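# Reorient a pinched screw hook within one robot hand

## Task

The screw hook starts pinched by its shank between the thumb and index finger of the robot hand. Rotate it inside that hand until its orientation relative to the hand matches the two goal pictures. Only this hand may touch it (the wrist camera, its bracket and the arm's final link count as hand); if the hook contacts anything else or leaves the hand, the task fails. To complete it, keep the hook motionless in the hand for a moment with the palm pointing straight down, no hand motor reporting "moving", and a firm grip, then declare that you are done.

## Robot and tools

Robot: one small six-joint arm ending in a right-handed robot hand, plus a wrist force-torque sensor. Two cameras: cam_high (504x504, overhead view) and cam_wrist (504x504 fisheye on the wrist). The arm has little room: from its start pose it can only pull the hand back toward the wrist (-z) slightly and rotate it clockwise about +y (seen from the back of the hand) only a little. Even small rotations, especially about x or y, shift the hand point somewhat.

Frames. The scene frame has its origin on the table top under the arm base, +z up, +y to the left when looking along +x. Result lines report the hand point's position in metres (end_effector_position) and orientation (end_effector_quat_wxyz), plus velocities in m/s and rad/s, in this frame. The hand point sits 0.05 m in front of the palm where the index pad meets the thumb tip in a pinch. Its own axes: +z along the straightened fingers (they extend 0.06-0.07 m past the point), +y out of the palm (so palm facing down means +y points down in the scene), +x across the palm away from the thumb. A bracket on the little-finger side of the wrist protrudes 0.03 m beyond the point along +y and 0.11 m across the palm; it can collide.

The row. Every motion command is a single list of 14 numbers, each in [-1, 1], in this order: dx, dy, dz, rx, ry, rz, little, ring, middle, index, thumb_bend, thumb_turn, force_limit, speed. The first six are an offset (not a pose) expressed in the hand point's own axes, measured from the hand point pose shown in the most recent result (before any result has shown it, or for later calls within one reply, from where the robot is when the action begins). Scale: 1.0 equals 0.6 m for dx/dy/dz and 180 degrees for rotation; rx, ry, rz form one rotation vector. All-zero offsets are not a pause: they pull the arm back to that reference pose. Finger targets are absolute positions: +1 straight/open, -1 fully curled. thumb_bend +1 straight, -1 fully bent; thumb_turn +1 beside the palm, -1 across in front of it. A pinch is roughly index -0.22, thumb_bend -0.75, thumb_turn -0.57. force_limit maps -1..+1 to about 0..10 N fingertip force (0..15 N for the two thumb motors) at which a closing motor halts; it never stops opening. speed maps -1..+1 to near zero..full (full travel in 0.6 s). Close at speed -0.9 or less for a gentle grip, since fast fingers overshoot the limit.

Tools.
- execute_actions {"actions": [...], "pictures": bool}: an empty list just returns the state. One item {"rows": [[14 numbers], ...], "steps": n} runs up to 15 control steps of 1/30 s (default 15); each row applies for one step and the last row repeats; every row is an offset from the same reference pose, not from the previous row. One item {"steps": n} without rows is a wait of up to 300 steps counted from the last result, reply time included.
- move {"target": [14 numbers], "speed": m/s 0.002-0.5 (default 0.25; turning capped at twice that in rad/s), "stop_force": N 5-24 optional}: straight path toward the target offset lasting 0.5-10 s; hand numbers are sent at the start. It does not avoid obstacles and may overshoot speed near full reach. stop_force halts the path when the wrist sensor sees that much extra opposing push for 2 steps, then backs off 2 steps; unreliable when the move rotates; omit it when leaving contact. Result adds a "move:" line: done, contact, held, off_target, moving or fault, plus limits (paced = pose clipped; held = some steps blocked) and distance from target.
- wait {"seconds": 0-10}: lets time pass, sending nothing.
- zoom_image {"camera": "cam_high" or "cam_wrist", "region": [x0, y0, x1, y1]} in pixels, top-left origin, at most 504x504.
- show_instructions {}: shows the reference goal pictures again.
- finished_scene {"scene": number}: ends and grades the current scene; irreversible.

Control behaviour. Each step the commanded pose is clipped to within 100 mm and 16 degrees of the measured pose; arm motion lags about 0.17 s; position wins over orientation when both cannot be met. After an action the arm only continues to the last clipped pose, so check the result and command the remainder. A "pose unreachable" line or HELD marks means the clearance check altered or blocked commands. A "Hand target" line shows the pose currently being driven to.

Hand readings. hand_measured, hand_stopped_by and hand_load_n each list six values in row order (little, ring, middle, index, thumb_bend, thumb_turn). stopped_by words: moving, target, force, stalled, fault (dead motor). A motor only starts when its target changes by 0.01 or more, then locks at target or force limit, holding at least 15 N. To squeeze harder, raise force_limit and send a target further closed than measured; to loosen, send one more open. A lost grip shows as loads dropping to about 0. Hand ignores commands while the arm is stopped.

Avoid: any contact between the hook and anything but the hand, dropping it, knocking items off the table, and hard pushes. Joint torque limits (shoulder 48, elbow 24.9, wrists 8.01 N m) or 150 N external force trigger a 10 s fault stop. Wrist force lines (hand point axes, offset up to 3.5 N, noise up to 1.4 N, saturate near 30 N) help detect contact. Motors heat under load; MOTOR HOT warns at 70 °C and 85 °C brakes the arm. Finish palm down, hand still, grip firm, no motor moving.

Each tool is called after ">>>" by a JSON object that holds its "op" and its "data".

Reference images:

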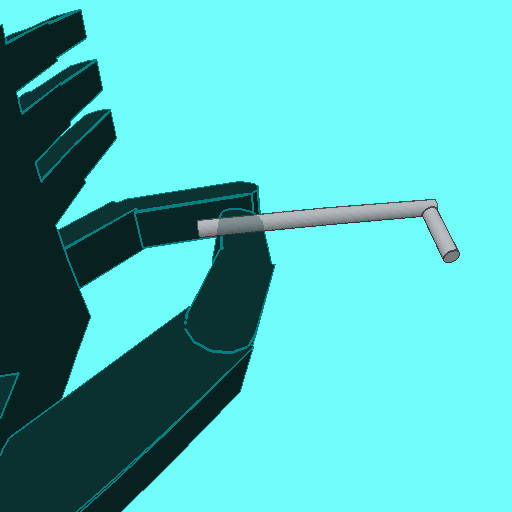

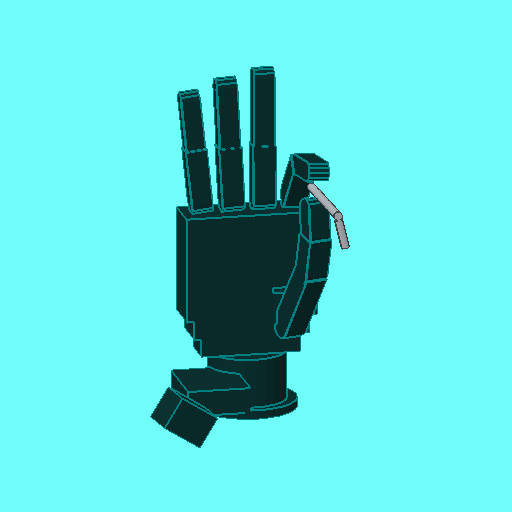

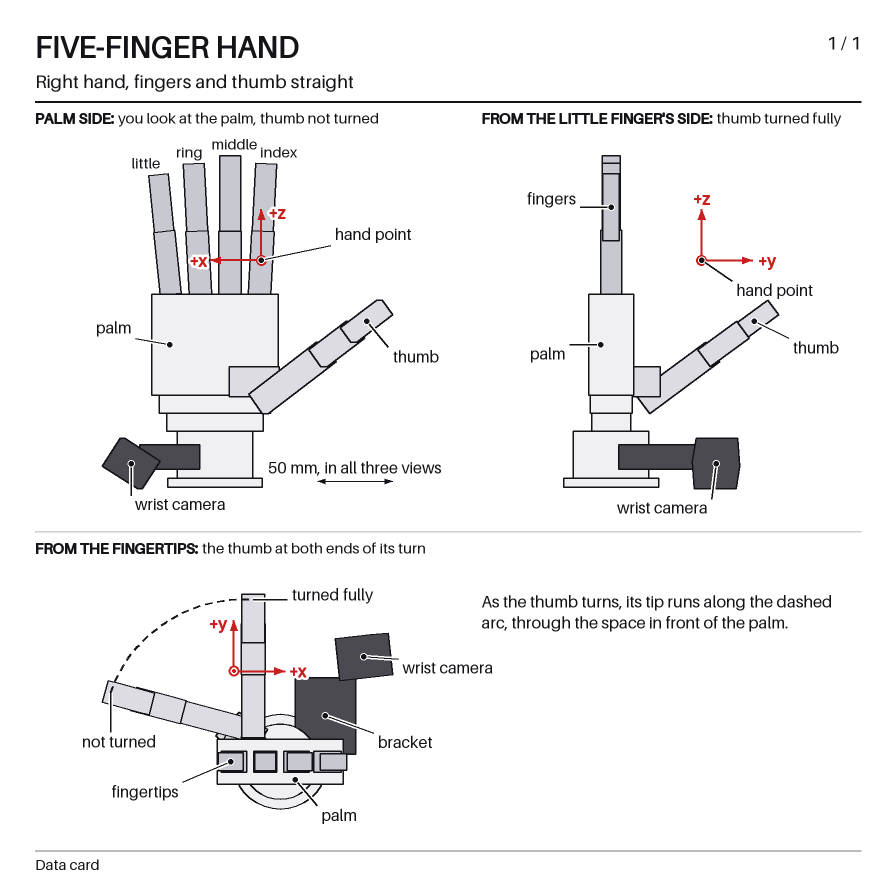

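## Session

I'll start by checking the current state.

>>> {"op": "execute_actions", "data": {"actions": []}}

Scene clock: 0.00 s of 4500.00 s.
end_effector_position=(+0.4636, -0.0237, +0.3009) hand_measured=(+1.000, +1.000, +1.000, -0.148, -0.750, -0.550) hand_load_n=(+0.0, +0.0, +0.0, +5.5, +0.5, +0.0) hand_stopped_by=(target, target, target, target, target, target) hand_force_limit=0.00 hand_speed=-0.80 end_effector_quat_wxyz=(+0.409, -0.421, +0.561, -0.584) end_effector_velocity=(+0.000, -0.000, -0.000) end_effector_angular_velocity=(-0.000, -0.000, -0.000)
Joint positions: [-0.475 -1.401  2.244 -3.999 -1.362 -0.025]
Joint velocities: [-0.     0.001 -0.    -0.001  0.    -0.   ]
Motor temperatures (°C, as the motors report them): [32 31 27 39 36 30]
Wrist force (N, on the end effector, along its own x y z axes, offset not removed): no reading
Wrist torque (N m, same axes, about the end effector's origin, offset not removed): no reading
Hand target: +0.464, -0.024, +0.301; +0.409, -0.421, +0.561, -0.584

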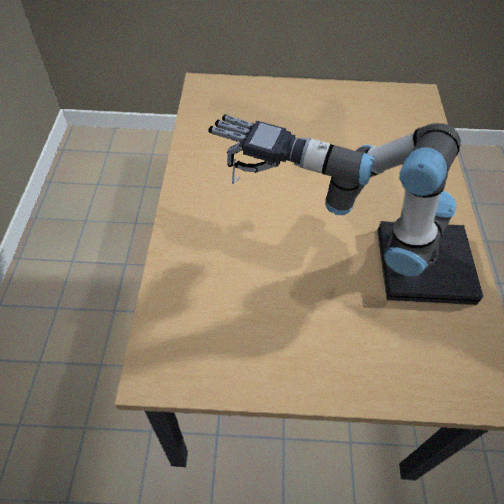

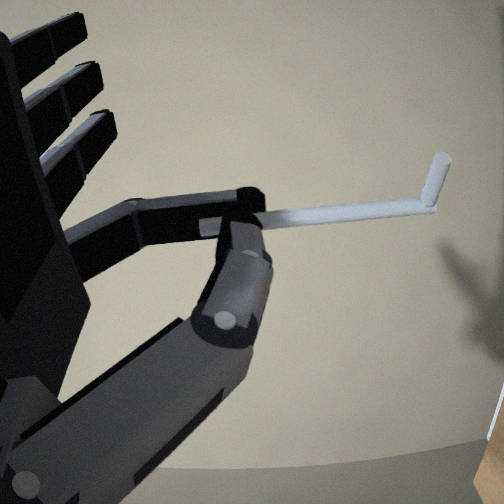

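>>> {"op": "zoom_image", "data": {"camera": "cam_wrist", "region": [100, 100, 504, 400]}}

Region (100, 100, 504, 400) of cam_wrist's 504x504 image, scaled by 1.248, with more detail than that image has; it fills the top 374 rows of this view, and the rest is white.

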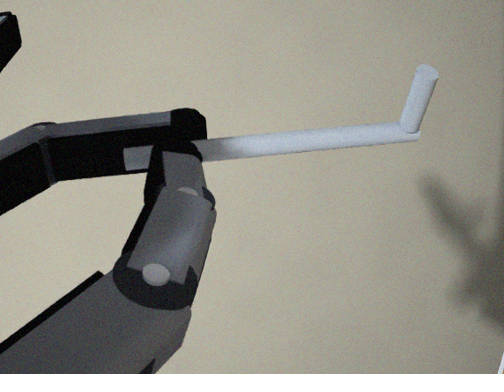

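>>> {"op": "execute_actions", "data": {"actions": [{"rows": [[0,0,0,0,0,0,1,1,1,-0.25,-0.75,-0.45,0.0,-0.8],[0,0,0,0,0,0,1,1,1,-0.26,-0.75,-0.45,0.0,-0.8],[0,0,0,0,0,0,1,1,1,-0.27,-0.75,-0.45,0.0,-0.8],[0,0,0,0,0,0,1,1,1,-0.28,-0.75,-0.45,0.0,-0.8],[0,0,0,0,0,0,1,1,1,-0.29,-0.75,-0.45,0.0,-0.8],[0,0,0,0,0,0,1,1,1,-0.30,-0.75,-0.45,0.0,-0.8],[0,0,0,0,0,0,1,1,1,-0.31,-0.75,-0.45,0.0,-0.8],[0,0,0,0,0,0,1,1,1,-0.32,-0.75,-0.45,0.0,-0.8],[0,0,0,0,0,0,1,1,1,-0.33,-0.75,-0.45,0.0,-0.8],[0,0,0,0,0,0,1,1,1,-0.34,-0.75,-0.45,0.0,-0.8],[0,0,0,0,0,0,1,1,1,-0.35,-0.75,-0.45,0.0,-0.8],[0,0,0,0,0,0,1,1,1,-0.36,-0.75,-0.45,0.0,-0.8]], "steps": 15}]}}

Scene clock: 53.83 s of 4500.00 s.
end_effector_position=(+0.4636, -0.0237, +0.3009) hand_measured=(+1.000, +1.000, +1.000, -0.148, -0.748, -0.450) hand_load_n=(+0.0, +0.0, +0.0, +5.5, +2.5, -0.5) hand_stopped_by=(target, target, target, force, target, moving) hand_force_limit=0.00 hand_speed=-0.80 end_effector_quat_wxyz=(+0.409, -0.421, +0.561, -0.584) end_effector_velocity=(-0.000, +0.001, +0.001) end_effector_angular_velocity=(-0.001, -0.002, +0.001)
Joint positions: [-0.475 -1.401  2.244 -3.999 -1.362 -0.025]
Joint velocities: [ 0.001 -0.002 -0.     0.     0.     0.   ]
Motor temperatures (°C, as the motors report them): [32 31 27 39 36 30]
Wrist force (N, on the end effector, along its own x y z axes, offset not removed): [-0.3 0.9 0.7]
Wrist torque (N m, same axes, about the end effector's origin, offset not removed): [-0.01 0.12 0.01]
Hand target: +0.464, -0.024, +0.301; +0.409, -0.421, +0.561, -0.584
Off the commanded pose: 0.000 m, 0 deg.
Steps of this call (steps 1 to 90: nothing new was sent; then 50.33 s passed at rest; steps 91 to 105: all 15 steps of this action). Readings (end_effector_position | what the end effector reports):
91: (+0.4636, -0.0237, +0.3009) | hand_measured=(+1.000, +1.000, +1.000, -0.148, -0.750, -0.550) hand_load_n=(+0.0, +0.0, +0.0, +5.5, +0.5, +0.0) hand_stopped_by=(target, target, target, force, target, moving) hand_force_limit=0.00 hand_speed=-0.80
92: (+0.4636, -0.0237, +0.3009) | hand_measured=(+1.000, +1.000, +1.000, -0.148, -0.750, -0.550) hand_load_n=(+0.0, +0.0, +0.0, +5.5, +0.5, +0.0) hand_stopped_by=(target, target, target, force, target, moving) hand_force_limit=0.00 hand_speed=-0.80
94: (+0.4636, -0.0237, +0.3009) | hand_measured=(+1.000, +1.000, +1.000, -0.148, -0.750, -0.542) hand_load_n=(+0.0, +0.0, +0.0, +5.5, +1.0, +0.0) hand_stopped_by=(target, target, target, force, target, moving) hand_force_limit=0.00 hand_speed=-0.80
98: (+0.4636, -0.0237, +0.3009) | hand_measured=(+1.000, +1.000, +1.000, -0.148, -0.750, -0.504) hand_load_n=(+0.0, +0.0, +0.0, +5.5, +1.5, +0.0) hand_stopped_by=(target, target, target, force, target, moving) hand_force_limit=0.00 hand_speed=-0.80
105: the state above

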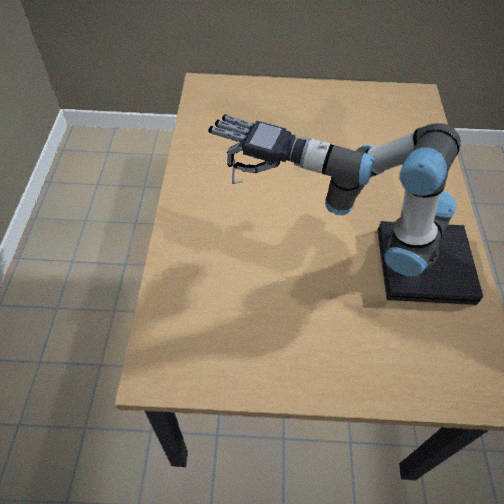

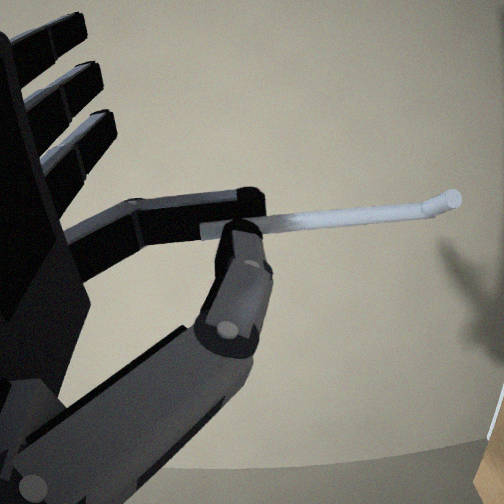

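The hook rolled the right way, so I'll keep opening thumb_turn.

>>> {"op": "execute_actions", "data": {"actions": [{"rows": [[0,0,0,0,0,0,1,1,1,-0.25,-0.75,-0.38,0.0,-0.8],[0,0,0,0,0,0,1,1,1,-0.26,-0.75,-0.38,0.0,-0.8],[0,0,0,0,0,0,1,1,1,-0.27,-0.75,-0.38,0.0,-0.8],[0,0,0,0,0,0,1,1,1,-0.28,-0.75,-0.38,0.0,-0.8],[0,0,0,0,0,0,1,1,1,-0.29,-0.75,-0.38,0.0,-0.8],[0,0,0,0,0,0,1,1,1,-0.30,-0.75,-0.38,0.0,-0.8],[0,0,0,0,0,0,1,1,1,-0.31,-0.75,-0.38,0.0,-0.8],[0,0,0,0,0,0,1,1,1,-0.32,-0.75,-0.38,0.0,-0.8],[0,0,0,0,0,0,1,1,1,-0.33,-0.75,-0.38,0.0,-0.8],[0,0,0,0,0,0,1,1,1,-0.34,-0.75,-0.38,0.0,-0.8],[0,0,0,0,0,0,1,1,1,-0.35,-0.75,-0.38,0.0,-0.8],[0,0,0,0,0,0,1,1,1,-0.36,-0.75,-0.38,0.0,-0.8]], "steps": 15}]}}

Scene clock: 65.80 s of 4500.00 s.
end_effector_position=(+0.4636, -0.0237, +0.3009) hand_measured=(+1.000, +1.000, +1.000, -0.148, -0.748, -0.380) hand_load_n=(+0.0, +0.0, +0.0, +6.0, +3.5, -0.5) hand_stopped_by=(target, target, target, force, target, target) hand_force_limit=0.00 hand_speed=-0.80 end_effector_quat_wxyz=(+0.409, -0.421, +0.561, -0.584) end_effector_velocity=(-0.000, +0.000, +0.000) end_effector_angular_velocity=(-0.000, -0.001, +0.000)
Joint positions: [-0.475 -1.401  2.244 -3.999 -1.362 -0.025]
Joint velocities: [ 0. -0. -0. -0. -0.  0.]
Motor temperatures (°C, as the motors report them): [32 31 27 39 36 30]
Wrist force (N, on the end effector, along its own x y z axes, offset not removed): [1.4 1.8 4.2]
Wrist torque (N m, same axes, about the end effector's origin, offset not removed): [-0.06 -0.24 0.12]
Hand target: +0.464, -0.024, +0.301; +0.409, -0.421, +0.561, -0.584
Off the commanded pose: 0.000 m, 0 deg.
Steps of this call (steps 1 to 90: nothing new was sent; then 8.47 s passed at rest; steps 91 to 105: all 15 steps of this action). Readings (end_effector_position | what the end effector reports):
91: (+0.4636, -0.0237, +0.3009) | hand_measured=(+1.000, +1.000, +1.000, -0.148, -0.748, -0.450) hand_load_n=(+0.0, +0.0, +0.0, +5.5, +2.5, -0.5) hand_stopped_by=(target, target, target, force, target, moving) hand_force_limit=0.00 hand_speed=-0.80
92: (+0.4636, -0.0237, +0.3009) | hand_measured=(+1.000, +1.000, +1.000, -0.148, -0.748, -0.450) hand_load_n=(+0.0, +0.0, +0.0, +5.5, +2.5, -0.5) hand_stopped_by=(target, target, target, force, target, moving) hand_force_limit=0.00 hand_speed=-0.80
94: (+0.4636, -0.0237, +0.3009) | hand_measured=(+1.000, +1.000, +1.000, -0.148, -0.748, -0.442) hand_load_n=(+0.0, +0.0, +0.0, +5.5, +2.5, -0.5) hand_stopped_by=(target, target, target, force, target, moving) hand_force_limit=0.00 hand_speed=-0.80
98: (+0.4636, -0.0237, +0.3009) | hand_measured=(+1.000, +1.000, +1.000, -0.148, -0.748, -0.404) hand_load_n=(+0.0, +0.0, +0.0, +6.0, +3.0, -0.5) hand_stopped_by=(target, target, target, force, target, moving) hand_force_limit=0.00 hand_speed=-0.80
105: the state above

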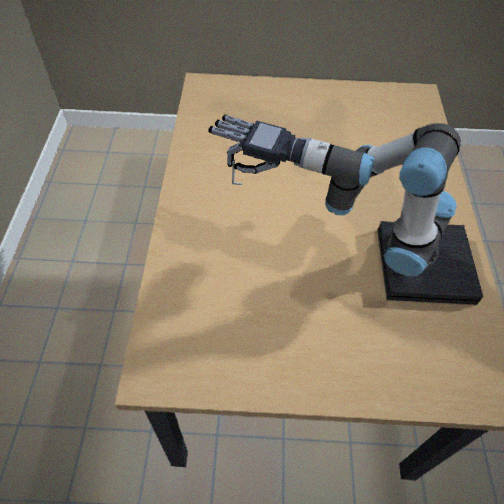

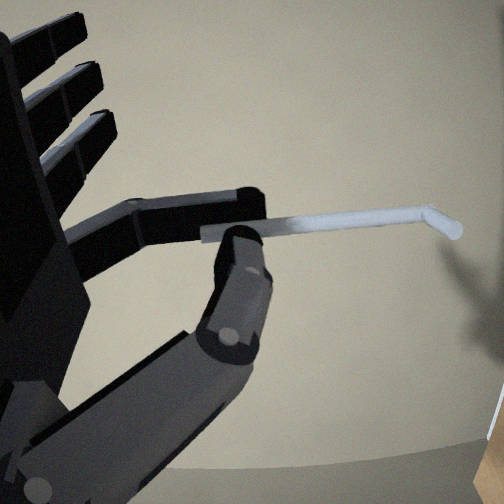

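>>> {"op": "zoom_image", "data": {"camera": "cam_wrist", "region": [150, 120, 504, 380]}}

Region (150, 120, 504, 380) of cam_wrist's 504x504 image, scaled by 1.424, with more detail than that image has; it fills the top 370 rows of this view, and the rest is white.

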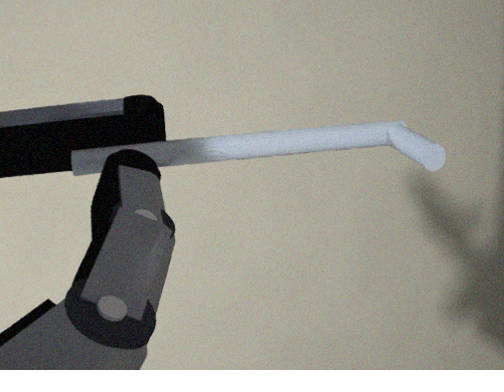

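>>> {"op": "execute_actions", "data": {"actions": [{"rows": [[0,0,0,0,0,0,1,1,1,-0.25,-0.75,-0.32,0.0,-0.8],[0,0,0,0,0,0,1,1,1,-0.26,-0.75,-0.32,0.0,-0.8],[0,0,0,0,0,0,1,1,1,-0.27,-0.75,-0.32,0.0,-0.8],[0,0,0,0,0,0,1,1,1,-0.28,-0.75,-0.32,0.0,-0.8],[0,0,0,0,0,0,1,1,1,-0.29,-0.75,-0.32,0.0,-0.8],[0,0,0,0,0,0,1,1,1,-0.30,-0.75,-0.32,0.0,-0.8],[0,0,0,0,0,0,1,1,1,-0.31,-0.75,-0.32,0.0,-0.8],[0,0,0,0,0,0,1,1,1,-0.32,-0.75,-0.32,0.0,-0.8],[0,0,0,0,0,0,1,1,1,-0.33,-0.75,-0.32,0.0,-0.8],[0,0,0,0,0,0,1,1,1,-0.34,-0.75,-0.32,0.0,-0.8],[0,0,0,0,0,0,1,1,1,-0.35,-0.75,-0.32,0.0,-0.8],[0,0,0,0,0,0,1,1,1,-0.36,-0.75,-0.32,0.0,-0.8]], "steps": 15}]}}

Scene clock: 82.30 s of 4500.00 s.
end_effector_position=(+0.4636, -0.0237, +0.3009) hand_measured=(+1.000, +1.000, +1.000, -0.148, -0.748, -0.320) hand_load_n=(+0.0, +0.0, +0.0, +6.0, +4.0, -0.5) hand_stopped_by=(target, target, target, force, target, target) hand_force_limit=0.00 hand_speed=-0.80 end_effector_quat_wxyz=(+0.409, -0.421, +0.561, -0.584) end_effector_velocity=(+0.000, -0.000, +0.000) end_effector_angular_velocity=(-0.001, -0.001, -0.001)
Joint positions: [-0.475 -1.401  2.244 -3.999 -1.362 -0.025]
Joint velocities: [-0.001  0.    -0.001 -0.001  0.    -0.   ]
Motor temperatures (°C, as the motors report them): [32 31 27 39 36 30]
Wrist force (N, on the end effector, along its own x y z axes, offset not removed): [-0.1 0.3 1.0]
Wrist torque (N m, same axes, about the end effector's origin, offset not removed): [0.01 0.03 0.01]
Hand target: +0.464, -0.024, +0.301; +0.409, -0.421, +0.561, -0.584
Off the commanded pose: 0.000 m, 0 deg.
Steps of this call (steps 1 to 90: nothing new was sent; then 13.00 s passed at rest; steps 91 to 105: all 15 steps of this action). Readings (end_effector_position | what the end effector reports):
91: (+0.4636, -0.0237, +0.3009) | hand_measured=(+1.000, +1.000, +1.000, -0.148, -0.748, -0.380) hand_load_n=(+0.0, +0.0, +0.0, +6.0, +3.5, -0.5) hand_stopped_by=(target, target, target, force, target, moving) hand_force_limit=0.00 hand_speed=-0.80
92: (+0.4636, -0.0237, +0.3009) | hand_measured=(+1.000, +1.000, +1.000, -0.148, -0.748, -0.380) hand_load_n=(+0.0, +0.0, +0.0, +6.0, +3.5, -0.5) hand_stopped_by=(target, target, target, force, target, moving) hand_force_limit=0.00 hand_speed=-0.80
94: (+0.4636, -0.0237, +0.3009) | hand_measured=(+1.000, +1.000, +1.000, -0.148, -0.748, -0.372) hand_load_n=(+0.0, +0.0, +0.0, +6.0, +3.5, -0.5) hand_stopped_by=(target, target, target, force, target, moving) hand_force_limit=0.00 hand_speed=-0.80
98: (+0.4636, -0.0237, +0.3009) | hand_measured=(+1.000, +1.000, +1.000, -0.148, -0.748, -0.334) hand_load_n=(+0.0, +0.0, +0.0, +6.0, +4.0, -0.5) hand_stopped_by=(target, target, target, force, target, moving) hand_force_limit=0.00 hand_speed=-0.80
105: the state above

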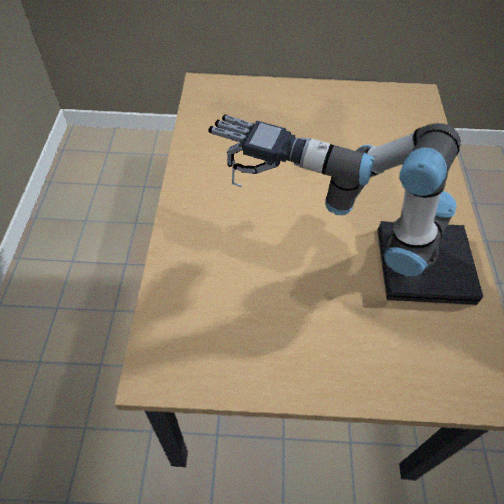

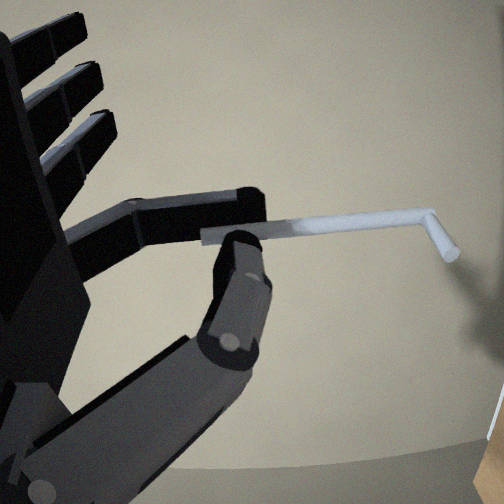

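>>> {"op": "zoom_image", "data": {"camera": "cam_wrist", "region": [150, 120, 504, 380]}}

Region (150, 120, 504, 380) of cam_wrist's 504x504 image, scaled by 1.424, with more detail than that image has; it fills the top 370 rows of this view, and the rest is white.

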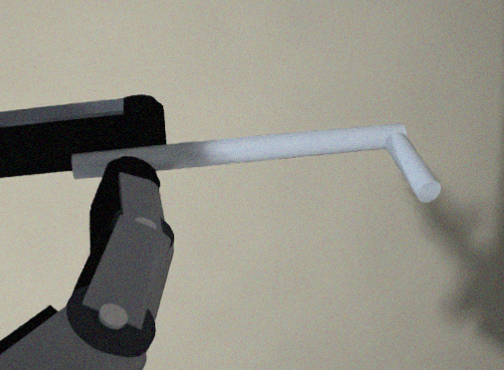

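>>> {"op": "execute_actions", "data": {"actions": [{"rows": [[0,0,0,0,0,0,1,1,1,-0.25,-0.75,-0.28,0.0,-0.8],[0,0,0,0,0,0,1,1,1,-0.26,-0.75,-0.28,0.0,-0.8],[0,0,0,0,0,0,1,1,1,-0.27,-0.75,-0.28,0.0,-0.8],[0,0,0,0,0,0,1,1,1,-0.28,-0.75,-0.28,0.0,-0.8],[0,0,0,0,0,0,1,1,1,-0.29,-0.75,-0.28,0.0,-0.8],[0,0,0,0,0,0,1,1,1,-0.30,-0.75,-0.28,0.0,-0.8],[0,0,0,0,0,0,1,1,1,-0.31,-0.75,-0.28,0.0,-0.8],[0,0,0,0,0,0,1,1,1,-0.32,-0.75,-0.28,0.0,-0.8],[0,0,0,0,0,0,1,1,1,-0.33,-0.75,-0.28,0.0,-0.8],[0,0,0,0,0,0,1,1,1,-0.34,-0.75,-0.28,0.0,-0.8]], "steps": 12}]}}

Scene clock: 124.47 s of 4500.00 s.
end_effector_position=(+0.4636, -0.0237, +0.3009) hand_measured=(+1.000, +1.000, +1.000, -0.148, -0.748, -0.280) hand_load_n=(+0.0, +0.0, +0.0, +6.0, +4.5, -0.5) hand_stopped_by=(target, target, target, force, target, target) hand_force_limit=0.00 hand_speed=-0.80 end_effector_quat_wxyz=(+0.409, -0.421, +0.561, -0.584) end_effector_velocity=(-0.000, +0.000, +0.000) end_effector_angular_velocity=(-0.000, -0.001, +0.000)
Joint positions: [-0.475 -1.401  2.244 -3.999 -1.362 -0.025]
Joint velocities: [ 0.    -0.001 -0.     0.     0.     0.   ]
Motor temperatures (°C, as the motors report them): [32 31 27 39 36 30]
Wrist force (N, on the end effector, along its own x y z axes, offset not removed): [0.1 1.1 2.1]
Wrist torque (N m, same axes, about the end effector's origin, offset not removed): [-0.06 -0.03 0.05]
Hand target: +0.464, -0.024, +0.301; +0.409, -0.421, +0.561, -0.584
Off the commanded pose: 0.000 m, 0 deg.
Steps of this call (steps 1 to 90: nothing new was sent; then 38.77 s passed at rest; steps 91 to 102: all 12 steps of this action). Readings (end_effector_position | what the end effector reports):
91: (+0.4636, -0.0237, +0.3009) | hand_measured=(+1.000, +1.000, +1.000, -0.148, -0.748, -0.320) hand_load_n=(+0.0, +0.0, +0.0, +6.0, +4.0, -0.5) hand_stopped_by=(target, target, target, force, target, moving) hand_force_limit=0.00 hand_speed=-0.80
92: (+0.4636, -0.0237, +0.3009) | hand_measured=(+1.000, +1.000, +1.000, -0.148, -0.748, -0.320) hand_load_n=(+0.0, +0.0, +0.0, +6.0, +4.0, -0.5) hand_stopped_by=(target, target, target, force, target, moving) hand_force_limit=0.00 hand_speed=-0.80
94: (+0.4636, -0.0237, +0.3009) | hand_measured=(+1.000, +1.000, +1.000, -0.148, -0.748, -0.312) hand_load_n=(+0.0, +0.0, +0.0, +6.0, +4.0, -0.5) hand_stopped_by=(target, target, target, force, target, moving) hand_force_limit=0.00 hand_speed=-0.80
98: (+0.4636, -0.0237, +0.3009) | hand_measured=(+1.000, +1.000, +1.000, -0.148, -0.748, -0.280) hand_load_n=(+0.0, +0.0, +0.0, +6.0, +4.5, -0.5) hand_stopped_by=(target, target, target, force, target, moving) hand_force_limit=0.00 hand_speed=-0.80
102: the state above

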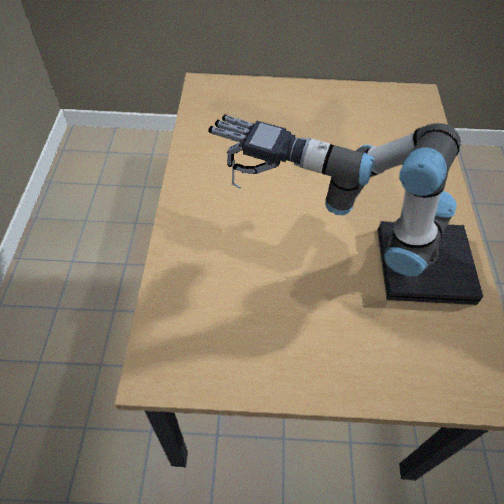

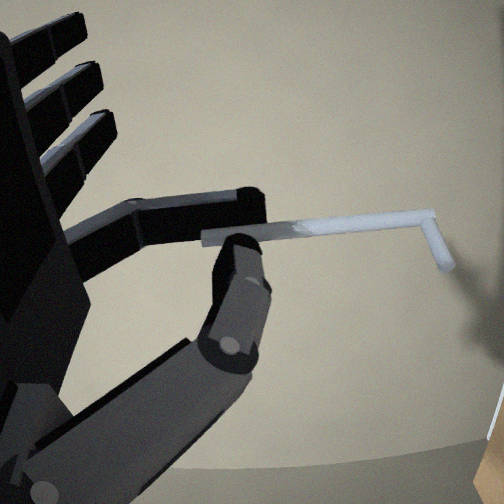

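>>> {"op": "zoom_image", "data": {"camera": "cam_wrist", "region": [150, 120, 504, 380]}}

Region (150, 120, 504, 380) of cam_wrist's 504x504 image, scaled by 1.424, with more detail than that image has; it fills the top 370 rows of this view, and the rest is white.

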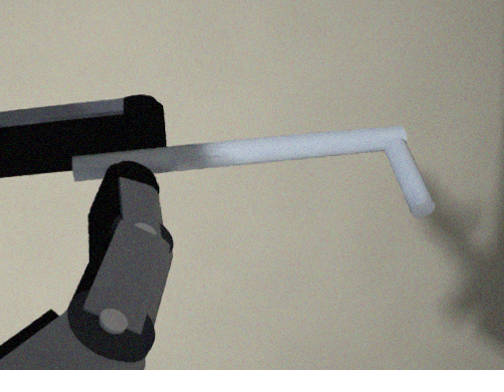

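>>> {"op": "zoom_image", "data": {"camera": "cam_wrist", "region": [380, 180, 504, 300]}}

Region (380, 180, 504, 300) of cam_wrist's 504x504 image, scaled by 4.065, with more detail than that image has; it fills the top 488 rows of this view, and the rest is white.

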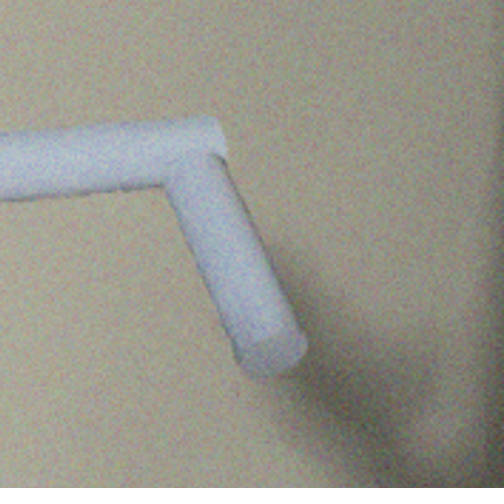

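>>> {"op": "zoom_image", "data": {"camera": "cam_wrist", "region": [180, 170, 320, 310]}}

Region (180, 170, 320, 310) of cam_wrist's 504x504 image, scaled by 3.600, with more detail than that image has.

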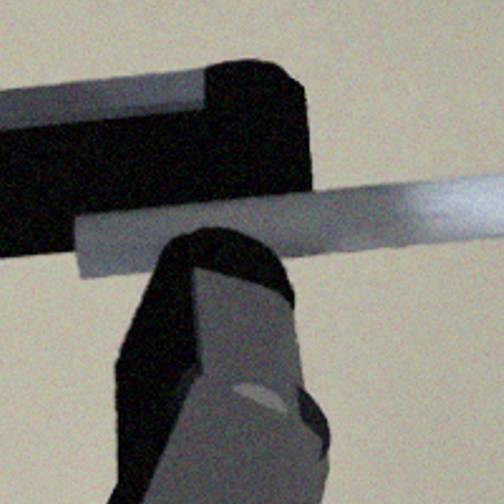

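The hook now matches the goal pictures. The palm is about 2° off straight down, so I'll correct that with the hand numbers unchanged.

>>> {"op": "execute_actions", "data": {"actions": [{"rows": [[0,0,0,-0.0052,0,0.0107,1,1,1,-0.34,-0.75,-0.28,0.0,-0.8]], "steps": 15}]}}

Scene clock: 165.70 s of 4500.00 s.
end_effector_position=(+0.4636, -0.0237, +0.3008) hand_measured=(+1.000, +1.000, +1.000, -0.148, -0.748, -0.280) hand_load_n=(+0.0, +0.0, +0.0, +6.0, +4.5, -0.5) hand_stopped_by=(target, target, target, force, target, target) hand_force_limit=0.00 hand_speed=-0.80 end_effector_quat_wxyz=(+0.415, -0.415, +0.572, -0.572) end_effector_velocity=(-0.000, -0.000, +0.001) end_effector_angular_velocity=(+0.006, +0.000, -0.000)
Joint positions: [-0.484 -1.417  2.244 -3.967 -1.353  0.005]
Joint velocities: [-0.003 -0.005 -0.     0.007  0.003  0.005]
Motor temperatures (°C, as the motors report them): [32 31 27 39 36 30]
Wrist force (N, on the end effector, along its own x y z axes, offset not removed): [0.0 1.0 0.9]
Wrist torque (N m, same axes, about the end effector's origin, offset not removed): [0.08 0.04 0.08]
Hand target: +0.464, -0.024, +0.301; +0.415, -0.415, +0.572, -0.572
Off the commanded pose: 0.000 m, 0 deg.
Steps of this call (steps 1 to 90: nothing new was sent; then 37.73 s passed at rest; steps 91 to 105: all 15 steps of this action). Readings (end_effector_position | what the end effector reports):
91: (+0.4636, -0.0237, +0.3009) | hand_measured=(+1.000, +1.000, +1.000, -0.148, -0.748, -0.280) hand_load_n=(+0.0, +0.0, +0.0, +6.0, +4.5, -0.5) hand_stopped_by=(target, target, target, force, target, target) hand_force_limit=0.00 hand_speed=-0.80
92: (+0.4636, -0.0237, +0.3009) | hand_measured=(+1.000, +1.000, +1.000, -0.148, -0.748, -0.280) hand_load_n=(+0.0, +0.0, +0.0, +6.0, +4.5, -0.5) hand_stopped_by=(target, target, target, force, target, target) hand_force_limit=0.00 hand_speed=-0.80
94: (+0.4636, -0.0237, +0.3009) | hand_measured=(+1.000, +1.000, +1.000, -0.148, -0.748, -0.280) hand_load_n=(+0.0, +0.0, +0.0, +6.0, +4.5, -0.5) hand_stopped_by=(target, target, target, force, target, target) hand_force_limit=0.00 hand_speed=-0.80
98: (+0.4636, -0.0237, +0.3009) | hand_measured=(+1.000, +1.000, +1.000, -0.148, -0.748, -0.280) hand_load_n=(+0.0, +0.0, +0.0, +6.0, +4.5, -0.5) hand_stopped_by=(target, target, target, force, target, target) hand_force_limit=0.00 hand_speed=-0.80
105: the state above

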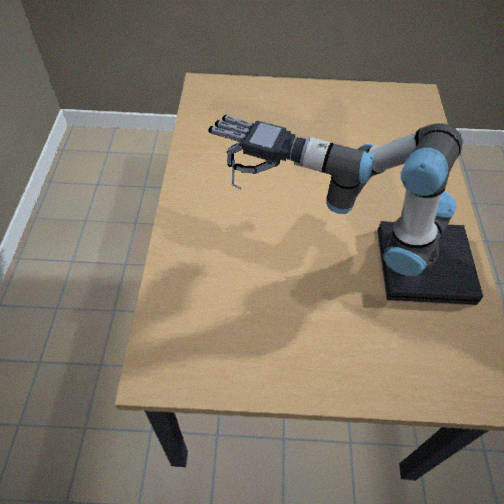

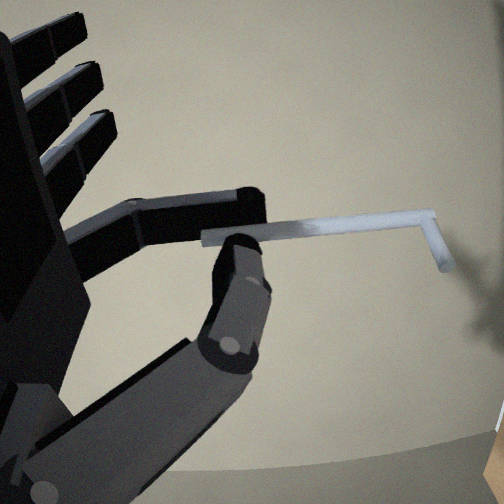

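The palm now faces straight down, the hook is held in the goal orientation, and no hand motor reads "moving". I'll hold still for a moment, then finish the scene.

>>> {"op": "wait", "data": {"seconds": 1.5}}

>>> {"op": "finished_scene", "data": {"scene": 1}}

Scene clock: 171.47 s of 4500.00 s.
end_effector_position=(+0.4636, -0.0237, +0.3009) hand_measured=(+1.000, +1.000, +1.000, -0.148, -0.748, -0.280) hand_load_n=(+0.0, +0.0, +0.0, +6.0, +4.5, -0.5) hand_stopped_by=(target, target, target, force, target, target) hand_force_limit=0.00 hand_speed=-0.80 end_effector_quat_wxyz=(+0.415, -0.415, +0.572, -0.572) end_effector_velocity=(-0.000, +0.000, +0.000) end_effector_angular_velocity=(-0.001, -0.000, -0.000)
Joint positions: [-0.484 -1.417  2.244 -3.966 -1.353  0.006]
Joint velocities: [-0.    -0.001  0.    -0.     0.    -0.   ]
Motor temperatures (°C, as the motors report them): [32 31 27 39 36 30]
Wrist force (N, on the end effector, along its own x y z axes, offset not removed): [0.5 1.1 1.7]
Wrist torque (N m, same axes, about the end effector's origin, offset not removed): [-0.06 -0.08 0.08]
Hand target: +0.464, -0.024, +0.301; +0.415, -0.415, +0.572, -0.572
Off the commanded pose: 0.000 m, 0 deg.
Steps of this call (steps 1 to 90: nothing new was sent; then 2.77 s passed at rest). Readings (end_effector_position | what the end effector reports):
1: (+0.4636, -0.0237, +0.3008) | hand_measured=(+1.000, +1.000, +1.000, -0.148, -0.748, -0.280) hand_load_n=(+0.0, +0.0, +0.0, +6.0, +4.5, -0.5) hand_stopped_by=(target, target, target, force, target, target) hand_force_limit=0.00 hand_speed=-0.80
2: (+0.4636, -0.0237, +0.3008) | hand_measured=(+1.000, +1.000, +1.000, -0.148, -0.748, -0.280) hand_load_n=(+0.0, +0.0, +0.0, +6.0, +4.5, -0.5) hand_stopped_by=(target, target, target, force, target, target) hand_force_limit=0.00 hand_speed=-0.80
4: (+0.4636, -0.0237, +0.3008) | hand_measured=(+1.000, +1.000, +1.000, -0.148, -0.748, -0.280) hand_load_n=(+0.0, +0.0, +0.0, +6.0, +4.5, -0.5) hand_stopped_by=(target, target, target, force, target, target) hand_force_limit=0.00 hand_speed=-0.80
8: (+0.4636, -0.0237, +0.3008) | hand_measured=(+1.000, +1.000, +1.000, -0.148, -0.748, -0.280) hand_load_n=(+0.0, +0.0, +0.0, +6.0, +4.5, -0.5) hand_stopped_by=(target, target, target, force, target, target) hand_force_limit=0.00 hand_speed=-0.80
90: the state above

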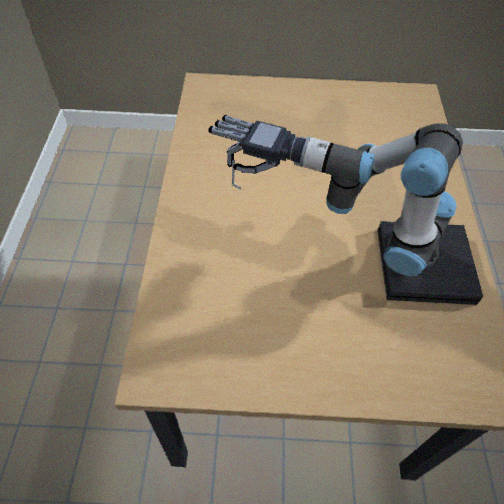

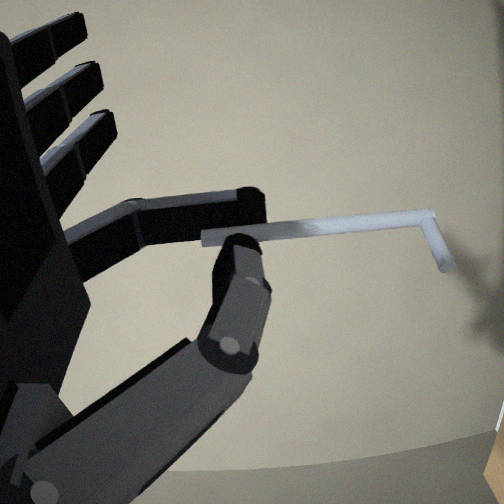

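The scene is finished: the task was done.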